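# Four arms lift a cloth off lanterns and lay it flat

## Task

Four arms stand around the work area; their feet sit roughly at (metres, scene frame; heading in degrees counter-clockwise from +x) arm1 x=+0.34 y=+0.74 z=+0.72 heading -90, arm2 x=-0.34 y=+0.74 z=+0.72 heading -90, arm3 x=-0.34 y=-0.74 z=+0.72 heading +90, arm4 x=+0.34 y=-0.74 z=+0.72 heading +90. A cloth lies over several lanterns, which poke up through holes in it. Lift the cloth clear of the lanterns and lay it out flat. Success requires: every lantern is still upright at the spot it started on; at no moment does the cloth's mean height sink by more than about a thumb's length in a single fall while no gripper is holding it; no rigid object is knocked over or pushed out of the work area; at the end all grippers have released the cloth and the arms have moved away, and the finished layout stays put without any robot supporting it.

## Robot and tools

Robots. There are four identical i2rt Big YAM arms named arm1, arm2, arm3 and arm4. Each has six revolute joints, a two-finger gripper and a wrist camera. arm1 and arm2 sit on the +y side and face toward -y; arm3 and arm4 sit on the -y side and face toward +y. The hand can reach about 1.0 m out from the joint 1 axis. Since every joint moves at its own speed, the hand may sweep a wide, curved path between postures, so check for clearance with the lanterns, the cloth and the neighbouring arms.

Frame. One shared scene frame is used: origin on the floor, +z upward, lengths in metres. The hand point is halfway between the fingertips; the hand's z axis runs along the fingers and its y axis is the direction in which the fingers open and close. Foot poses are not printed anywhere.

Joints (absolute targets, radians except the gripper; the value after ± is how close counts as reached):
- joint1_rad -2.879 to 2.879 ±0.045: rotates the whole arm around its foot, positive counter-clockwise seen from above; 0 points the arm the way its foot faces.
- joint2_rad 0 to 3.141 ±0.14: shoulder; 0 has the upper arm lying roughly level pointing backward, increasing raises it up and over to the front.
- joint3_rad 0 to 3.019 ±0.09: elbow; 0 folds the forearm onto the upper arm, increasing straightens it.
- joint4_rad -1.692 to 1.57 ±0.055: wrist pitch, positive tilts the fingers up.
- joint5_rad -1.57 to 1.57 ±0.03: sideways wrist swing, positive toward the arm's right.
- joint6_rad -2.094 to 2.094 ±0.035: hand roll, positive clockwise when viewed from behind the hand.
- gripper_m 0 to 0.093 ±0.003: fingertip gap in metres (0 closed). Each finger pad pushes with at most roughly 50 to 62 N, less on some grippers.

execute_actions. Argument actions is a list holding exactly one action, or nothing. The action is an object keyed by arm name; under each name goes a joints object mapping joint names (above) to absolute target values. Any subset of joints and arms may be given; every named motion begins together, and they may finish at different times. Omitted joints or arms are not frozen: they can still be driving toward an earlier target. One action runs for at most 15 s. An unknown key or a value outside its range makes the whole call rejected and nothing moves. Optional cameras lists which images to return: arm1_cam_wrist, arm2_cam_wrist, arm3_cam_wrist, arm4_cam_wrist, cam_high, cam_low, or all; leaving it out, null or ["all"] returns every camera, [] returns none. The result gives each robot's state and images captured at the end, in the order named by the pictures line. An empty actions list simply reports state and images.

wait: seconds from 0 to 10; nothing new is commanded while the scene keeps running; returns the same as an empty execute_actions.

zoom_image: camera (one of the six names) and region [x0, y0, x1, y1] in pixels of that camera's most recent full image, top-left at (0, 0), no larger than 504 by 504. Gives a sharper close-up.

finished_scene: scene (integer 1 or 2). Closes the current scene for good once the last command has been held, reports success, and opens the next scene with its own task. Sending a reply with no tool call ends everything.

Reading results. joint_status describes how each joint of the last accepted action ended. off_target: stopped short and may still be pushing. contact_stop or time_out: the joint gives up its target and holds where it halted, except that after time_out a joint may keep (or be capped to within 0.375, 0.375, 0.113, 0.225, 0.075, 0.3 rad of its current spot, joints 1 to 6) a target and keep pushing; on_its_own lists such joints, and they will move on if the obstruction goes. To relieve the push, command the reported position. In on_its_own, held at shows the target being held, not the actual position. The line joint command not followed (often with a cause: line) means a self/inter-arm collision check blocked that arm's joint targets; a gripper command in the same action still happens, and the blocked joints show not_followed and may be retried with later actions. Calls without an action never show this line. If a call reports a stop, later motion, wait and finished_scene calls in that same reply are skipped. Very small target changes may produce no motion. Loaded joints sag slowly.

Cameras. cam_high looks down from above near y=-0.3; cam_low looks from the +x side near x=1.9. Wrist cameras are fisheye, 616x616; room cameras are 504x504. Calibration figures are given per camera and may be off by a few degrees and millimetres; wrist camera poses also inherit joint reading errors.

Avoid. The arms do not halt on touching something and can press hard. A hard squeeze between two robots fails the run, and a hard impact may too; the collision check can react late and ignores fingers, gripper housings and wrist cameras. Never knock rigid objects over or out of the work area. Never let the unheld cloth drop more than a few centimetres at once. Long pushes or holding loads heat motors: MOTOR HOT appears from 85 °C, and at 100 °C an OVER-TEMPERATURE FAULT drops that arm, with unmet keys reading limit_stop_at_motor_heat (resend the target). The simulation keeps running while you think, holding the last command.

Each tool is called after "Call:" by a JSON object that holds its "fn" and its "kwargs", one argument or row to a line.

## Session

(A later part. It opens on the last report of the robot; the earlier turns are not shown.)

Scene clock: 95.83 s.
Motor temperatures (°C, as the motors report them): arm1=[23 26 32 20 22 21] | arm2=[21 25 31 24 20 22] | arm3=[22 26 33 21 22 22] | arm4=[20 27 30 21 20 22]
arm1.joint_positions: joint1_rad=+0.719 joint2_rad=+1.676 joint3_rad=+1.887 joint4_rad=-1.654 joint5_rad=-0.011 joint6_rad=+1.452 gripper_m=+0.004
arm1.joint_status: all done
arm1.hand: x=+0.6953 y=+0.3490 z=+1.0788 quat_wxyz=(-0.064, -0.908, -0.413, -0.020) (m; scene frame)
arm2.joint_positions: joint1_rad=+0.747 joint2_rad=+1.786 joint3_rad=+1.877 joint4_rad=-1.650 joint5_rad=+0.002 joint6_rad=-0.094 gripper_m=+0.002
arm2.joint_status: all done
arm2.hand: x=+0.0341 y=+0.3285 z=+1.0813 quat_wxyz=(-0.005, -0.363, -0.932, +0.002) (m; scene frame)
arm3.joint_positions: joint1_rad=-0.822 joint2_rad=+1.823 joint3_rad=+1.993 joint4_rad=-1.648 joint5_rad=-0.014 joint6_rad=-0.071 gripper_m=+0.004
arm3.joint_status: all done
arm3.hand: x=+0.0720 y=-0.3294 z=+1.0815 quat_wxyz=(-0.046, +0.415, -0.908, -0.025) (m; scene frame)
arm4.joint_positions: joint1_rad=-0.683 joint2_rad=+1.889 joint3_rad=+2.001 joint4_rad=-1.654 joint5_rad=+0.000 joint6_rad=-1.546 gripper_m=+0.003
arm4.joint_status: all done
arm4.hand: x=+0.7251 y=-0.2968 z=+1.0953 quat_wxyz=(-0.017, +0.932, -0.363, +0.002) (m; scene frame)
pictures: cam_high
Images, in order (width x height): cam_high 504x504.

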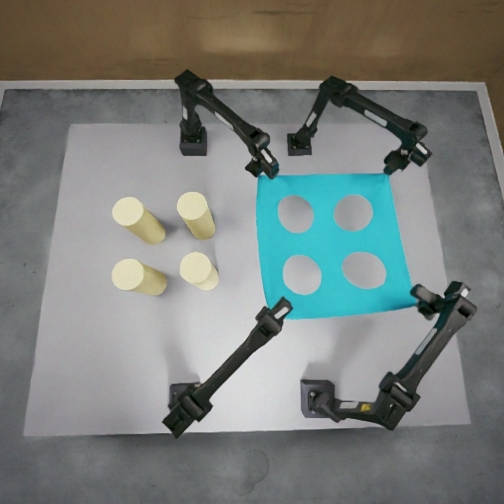

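Call:
{"fn": "execute_actions", "kwargs": {
  "actions": [
    {"arm1": {"joints": {"joint2_rad": 1.745, "joint3_rad": 1.56, "joint4_rad": -1.352}}, "arm2": {"joints": {"joint2_rad": 1.837, "joint3_rad": 1.513, "joint4_rad": -1.225}}, "arm3": {"joints": {"joint2_rad": 1.875, "joint3_rad": 1.66, "joint4_rad": -1.325}}, "arm4": {"joints": {"joint2_rad": 1.958, "joint3_rad": 1.66, "joint4_rad": -1.256}}}
  ],
  "cameras": ["cam_low"]
}}

Scene clock: 102.07 s.
Motor temperatures (°C, as the motors report them): arm1=[23 26 32 20 22 21] | arm2=[21 25 30 24 20 22] | arm3=[22 26 33 21 22 22] | arm4=[20 27 30 21 20 22]
arm1.joint_positions: joint1_rad=+0.719 joint2_rad=+1.769 joint3_rad=+1.546 joint4_rad=-1.360 joint5_rad=-0.011 joint6_rad=+1.453 gripper_m=+0.004
arm1.joint_status: all done
arm1.hand: x=+0.6934 y=+0.3477 z=+0.9008 quat_wxyz=(+0.003, -0.911, -0.413, +0.002) (m; scene frame)
arm2.joint_positions: joint1_rad=+0.747 joint2_rad=+1.857 joint3_rad=+1.518 joint4_rad=-1.228 joint5_rad=+0.002 joint6_rad=-0.094 gripper_m=+0.002
arm2.joint_status: all done
arm2.hand: x=+0.0363 y=+0.3270 z=+0.9081 quat_wxyz=(-0.001, -0.363, -0.932, +0.000) (m; scene frame)
arm3.joint_positions: joint1_rad=-0.822 joint2_rad=+1.902 joint3_rad=+1.654 joint4_rad=-1.331 joint5_rad=-0.014 joint6_rad=-0.071 gripper_m=+0.004
arm3.joint_status: all done
arm3.hand: x=+0.0702 y=-0.3308 z=+0.9082 quat_wxyz=(+0.002, +0.416, -0.909, -0.007) (m; scene frame)
arm4.joint_positions: joint1_rad=-0.683 joint2_rad=+1.965 joint3_rad=+1.650 joint4_rad=-1.265 joint5_rad=+0.000 joint6_rad=-1.547 gripper_m=+0.003
arm4.joint_status: all done
arm4.hand: x=+0.7242 y=-0.2958 z=+0.9192 quat_wxyz=(+0.001, +0.932, -0.362, -0.004) (m; scene frame)
pictures: cam_low
Images, in order (width x height): cam_low 504x504.

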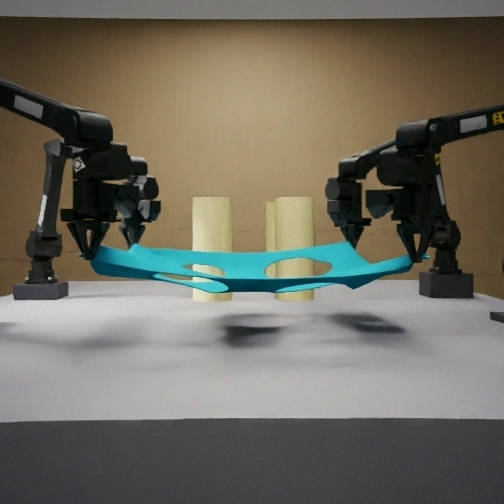

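Call:
{"fn": "execute_actions", "kwargs": {
  "actions": [
    {"arm1": {"joints": {"joint2_rad": 1.908, "joint3_rad": 1.335, "joint4_rad": -0.965}}, "arm2": {"joints": {"joint2_rad": 2.053, "joint3_rad": 1.362, "joint4_rad": -0.863}}, "arm3": {"joints": {"joint2_rad": 2.04, "joint3_rad": 1.47, "joint4_rad": -0.957}}, "arm4": {"joints": {"joint2_rad": 2.165, "joint3_rad": 1.52, "joint4_rad": -0.912}}}
  ],
  "cameras": ["cam_high", "cam_low"]
}}

Scene clock: 111.47 s.
Motor temperatures (°C, as the motors report them): arm1=[23 27 31 20 22 21] | arm2=[21 26 29 24 20 22] | arm3=[22 27 32 21 22 22] | arm4=[20 28 30 21 20 22]
arm1.joint_positions: joint1_rad=+0.719 joint2_rad=+1.922 joint3_rad=+1.322 joint4_rad=-0.975 joint5_rad=-0.011 joint6_rad=+1.453 gripper_m=+0.004
arm1.joint_status: all done
arm1.hand: x=+0.6912 y=+0.3472 z=+0.7442 quat_wxyz=(-0.002, -0.911, -0.413, +0.000) (m; scene frame)
arm2.joint_positions: joint1_rad=+0.741 joint2_rad=+2.059 joint3_rad=+1.364 joint4_rad=-0.871 joint5_rad=+0.007 joint6_rad=-0.093 gripper_m=+0.002
arm2.joint_status: all done
arm2.hand: x=+0.0323 y=+0.3253 z=+0.7494 quat_wxyz=(-0.001, -0.366, -0.930, +0.002) (m; scene frame)
arm3.joint_positions: joint1_rad=-0.815 joint2_rad=+2.069 joint3_rad=+1.462 joint4_rad=-0.969 joint5_rad=-0.017 joint6_rad=-0.072 gripper_m=+0.004
arm3.joint_status: all done
arm3.hand: x=+0.0667 y=-0.3282 z=+0.7486 quat_wxyz=(+0.000, +0.419, -0.908, -0.009) (m; scene frame)
arm4.joint_positions: joint1_rad=-0.683 joint2_rad=+2.158 joint3_rad=+1.510 joint4_rad=-0.921 joint5_rad=+0.000 joint6_rad=-1.548 gripper_m=+0.003
arm4.joint_status: all done
arm4.hand: x=+0.7252 y=-0.2929 z=+0.7609 quat_wxyz=(-0.004, +0.932, -0.362, -0.002) (m; scene frame)
pictures: cam_high, cam_low
Images, in order (width x height): cam_high 504x504, cam_low 504x504.

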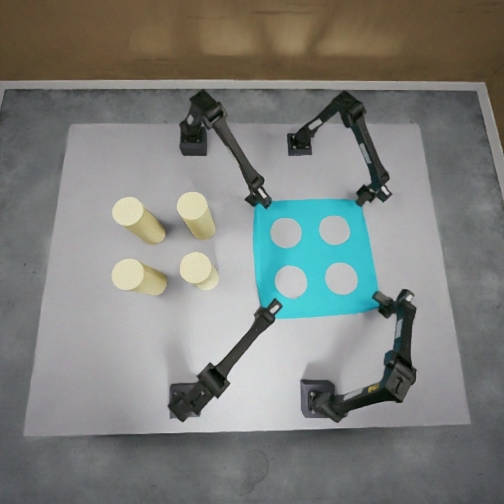

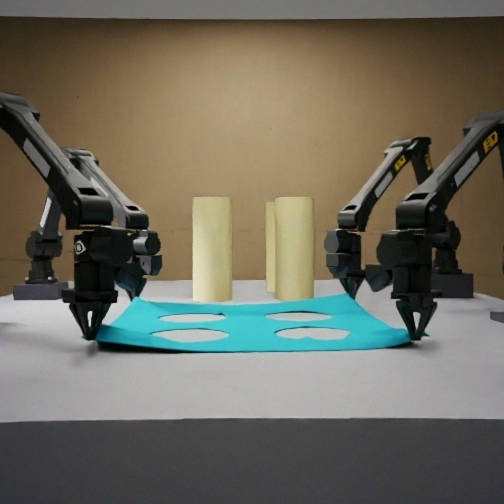

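Call:
{"fn": "execute_actions", "kwargs": {
  "actions": [
    {"arm1": {"joints": {"gripper_m": 0.093}}, "arm2": {"joints": {"gripper_m": 0.093}}, "arm3": {"joints": {"gripper_m": 0.093}}, "arm4": {"joints": {"gripper_m": 0.093}}}
  ],
  "cameras": []
}}

Call:
{"fn": "execute_actions", "kwargs": {
  "actions": [
    {"arm1": {"joints": {"joint2_rad": 1.3, "joint3_rad": 1.3, "joint4_rad": -1.4}}, "arm2": {"joints": {"joint2_rad": 1.3, "joint3_rad": 1.3, "joint4_rad": -1.4}}, "arm3": {"joints": {"joint2_rad": 1.3, "joint3_rad": 1.3, "joint4_rad": -1.4}}, "arm4": {"joints": {"joint2_rad": 1.3, "joint3_rad": 1.3, "joint4_rad": -1.4}}}
  ],
  "cameras": ["cam_high", "cam_low"]
}}

Scene clock: 114.20 s.
Motor temperatures (°C, as the motors report them): arm1=[23 27 31 20 22 21] | arm2=[21 26 29 24 20 22] | arm3=[22 27 32 21 22 22] | arm4=[20 28 29 21 20 22]
arm1.joint_positions: joint1_rad=+0.719 joint2_rad=+1.922 joint3_rad=+1.322 joint4_rad=-0.975 joint5_rad=-0.012 joint6_rad=+1.453 gripper_m=+0.093
arm1.joint_status: all done
arm1.hand: x=+0.6913 y=+0.3474 z=+0.7442 quat_wxyz=(-0.001, -0.911, -0.413, +0.000) (m; scene frame)
arm2.joint_positions: joint1_rad=+0.741 joint2_rad=+2.059 joint3_rad=+1.364 joint4_rad=-0.871 joint5_rad=+0.005 joint6_rad=-0.093 gripper_m=+0.093
arm2.joint_status: all done
arm2.hand: x=+0.0325 y=+0.3255 z=+0.7494 quat_wxyz=(-0.001, -0.366, -0.930, +0.001) (m; scene frame)
arm3.joint_positions: joint1_rad=-0.816 joint2_rad=+2.069 joint3_rad=+1.462 joint4_rad=-0.969 joint5_rad=-0.014 joint6_rad=-0.072 gripper_m=+0.093
arm3.joint_status: all done
arm3.hand: x=+0.0673 y=-0.3288 z=+0.7485 quat_wxyz=(-0.001, +0.419, -0.908, -0.008) (m; scene frame)
arm4.joint_positions: joint1_rad=-0.683 joint2_rad=+2.158 joint3_rad=+1.510 joint4_rad=-0.921 joint5_rad=+0.000 joint6_rad=-1.548 gripper_m=+0.093
arm4.joint_status: all done
arm4.hand: x=+0.7253 y=-0.2930 z=+0.7609 quat_wxyz=(-0.004, +0.932, -0.362, -0.002) (m; scene frame)
pictures: none
No camera images: the call's "cameras" was empty. Leave "cameras" out to get every camera's image.

Scene clock: 115.77 s.
Motor temperatures (°C, as the motors report them): arm1=[23 27 31 20 22 21] | arm2=[21 26 29 24 20 22] | arm3=[22 27 32 21 22 22] | arm4=[20 28 29 21 20 22]
arm1.joint_positions: joint1_rad=+0.719 joint2_rad=+1.298 joint3_rad=+1.290 joint4_rad=-1.394 joint5_rad=-0.013 joint6_rad=+1.453 gripper_m=+0.093
arm1.joint_status: all done
arm1.hand: x=+0.6112 y=+0.4414 z=+1.0100 quat_wxyz=(-0.084, -0.907, -0.412, -0.027) (m; scene frame)
arm2.joint_positions: joint1_rad=+0.741 joint2_rad=+1.299 joint3_rad=+1.293 joint4_rad=-1.387 joint5_rad=+0.005 joint6_rad=-0.093 gripper_m=+0.093
arm2.joint_status: all done
arm2.hand: x=-0.0630 y=+0.4311 z=+1.0763 quat_wxyz=(-0.078, -0.365, -0.927, +0.040) (m; scene frame)
arm3.joint_positions: joint1_rad=-0.816 joint2_rad=+1.294 joint3_rad=+1.289 joint4_rad=-1.386 joint5_rad=-0.014 joint6_rad=-0.072 gripper_m=+0.093
arm3.joint_status: all done
arm3.hand: x=-0.0512 y=-0.4492 z=+1.0492 quat_wxyz=(-0.087, +0.418, -0.903, -0.040) (m; scene frame)
arm4.joint_positions: joint1_rad=-0.683 joint2_rad=+1.290 joint3_rad=+1.290 joint4_rad=-1.392 joint5_rad=+0.001 joint6_rad=-1.548 gripper_m=+0.093
arm4.joint_status: all done
arm4.hand: x=+0.6045 y=-0.4352 z=+1.1001 quat_wxyz=(-0.087, +0.928, -0.361, +0.028) (m; scene frame)
pictures: cam_high, cam_low
Images, in order (width x height): cam_high 504x504, cam_low 504x504.

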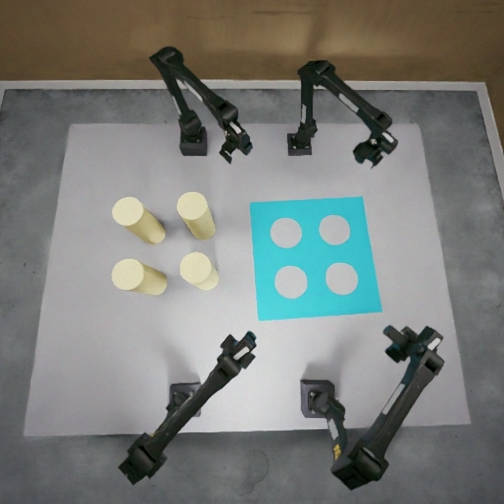

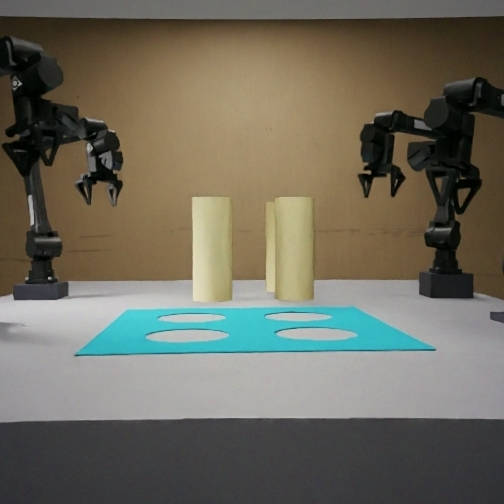

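Call:
{"fn": "finished_scene", "kwargs": {
  "scene": 2
}}

The scene is finished: the task was done.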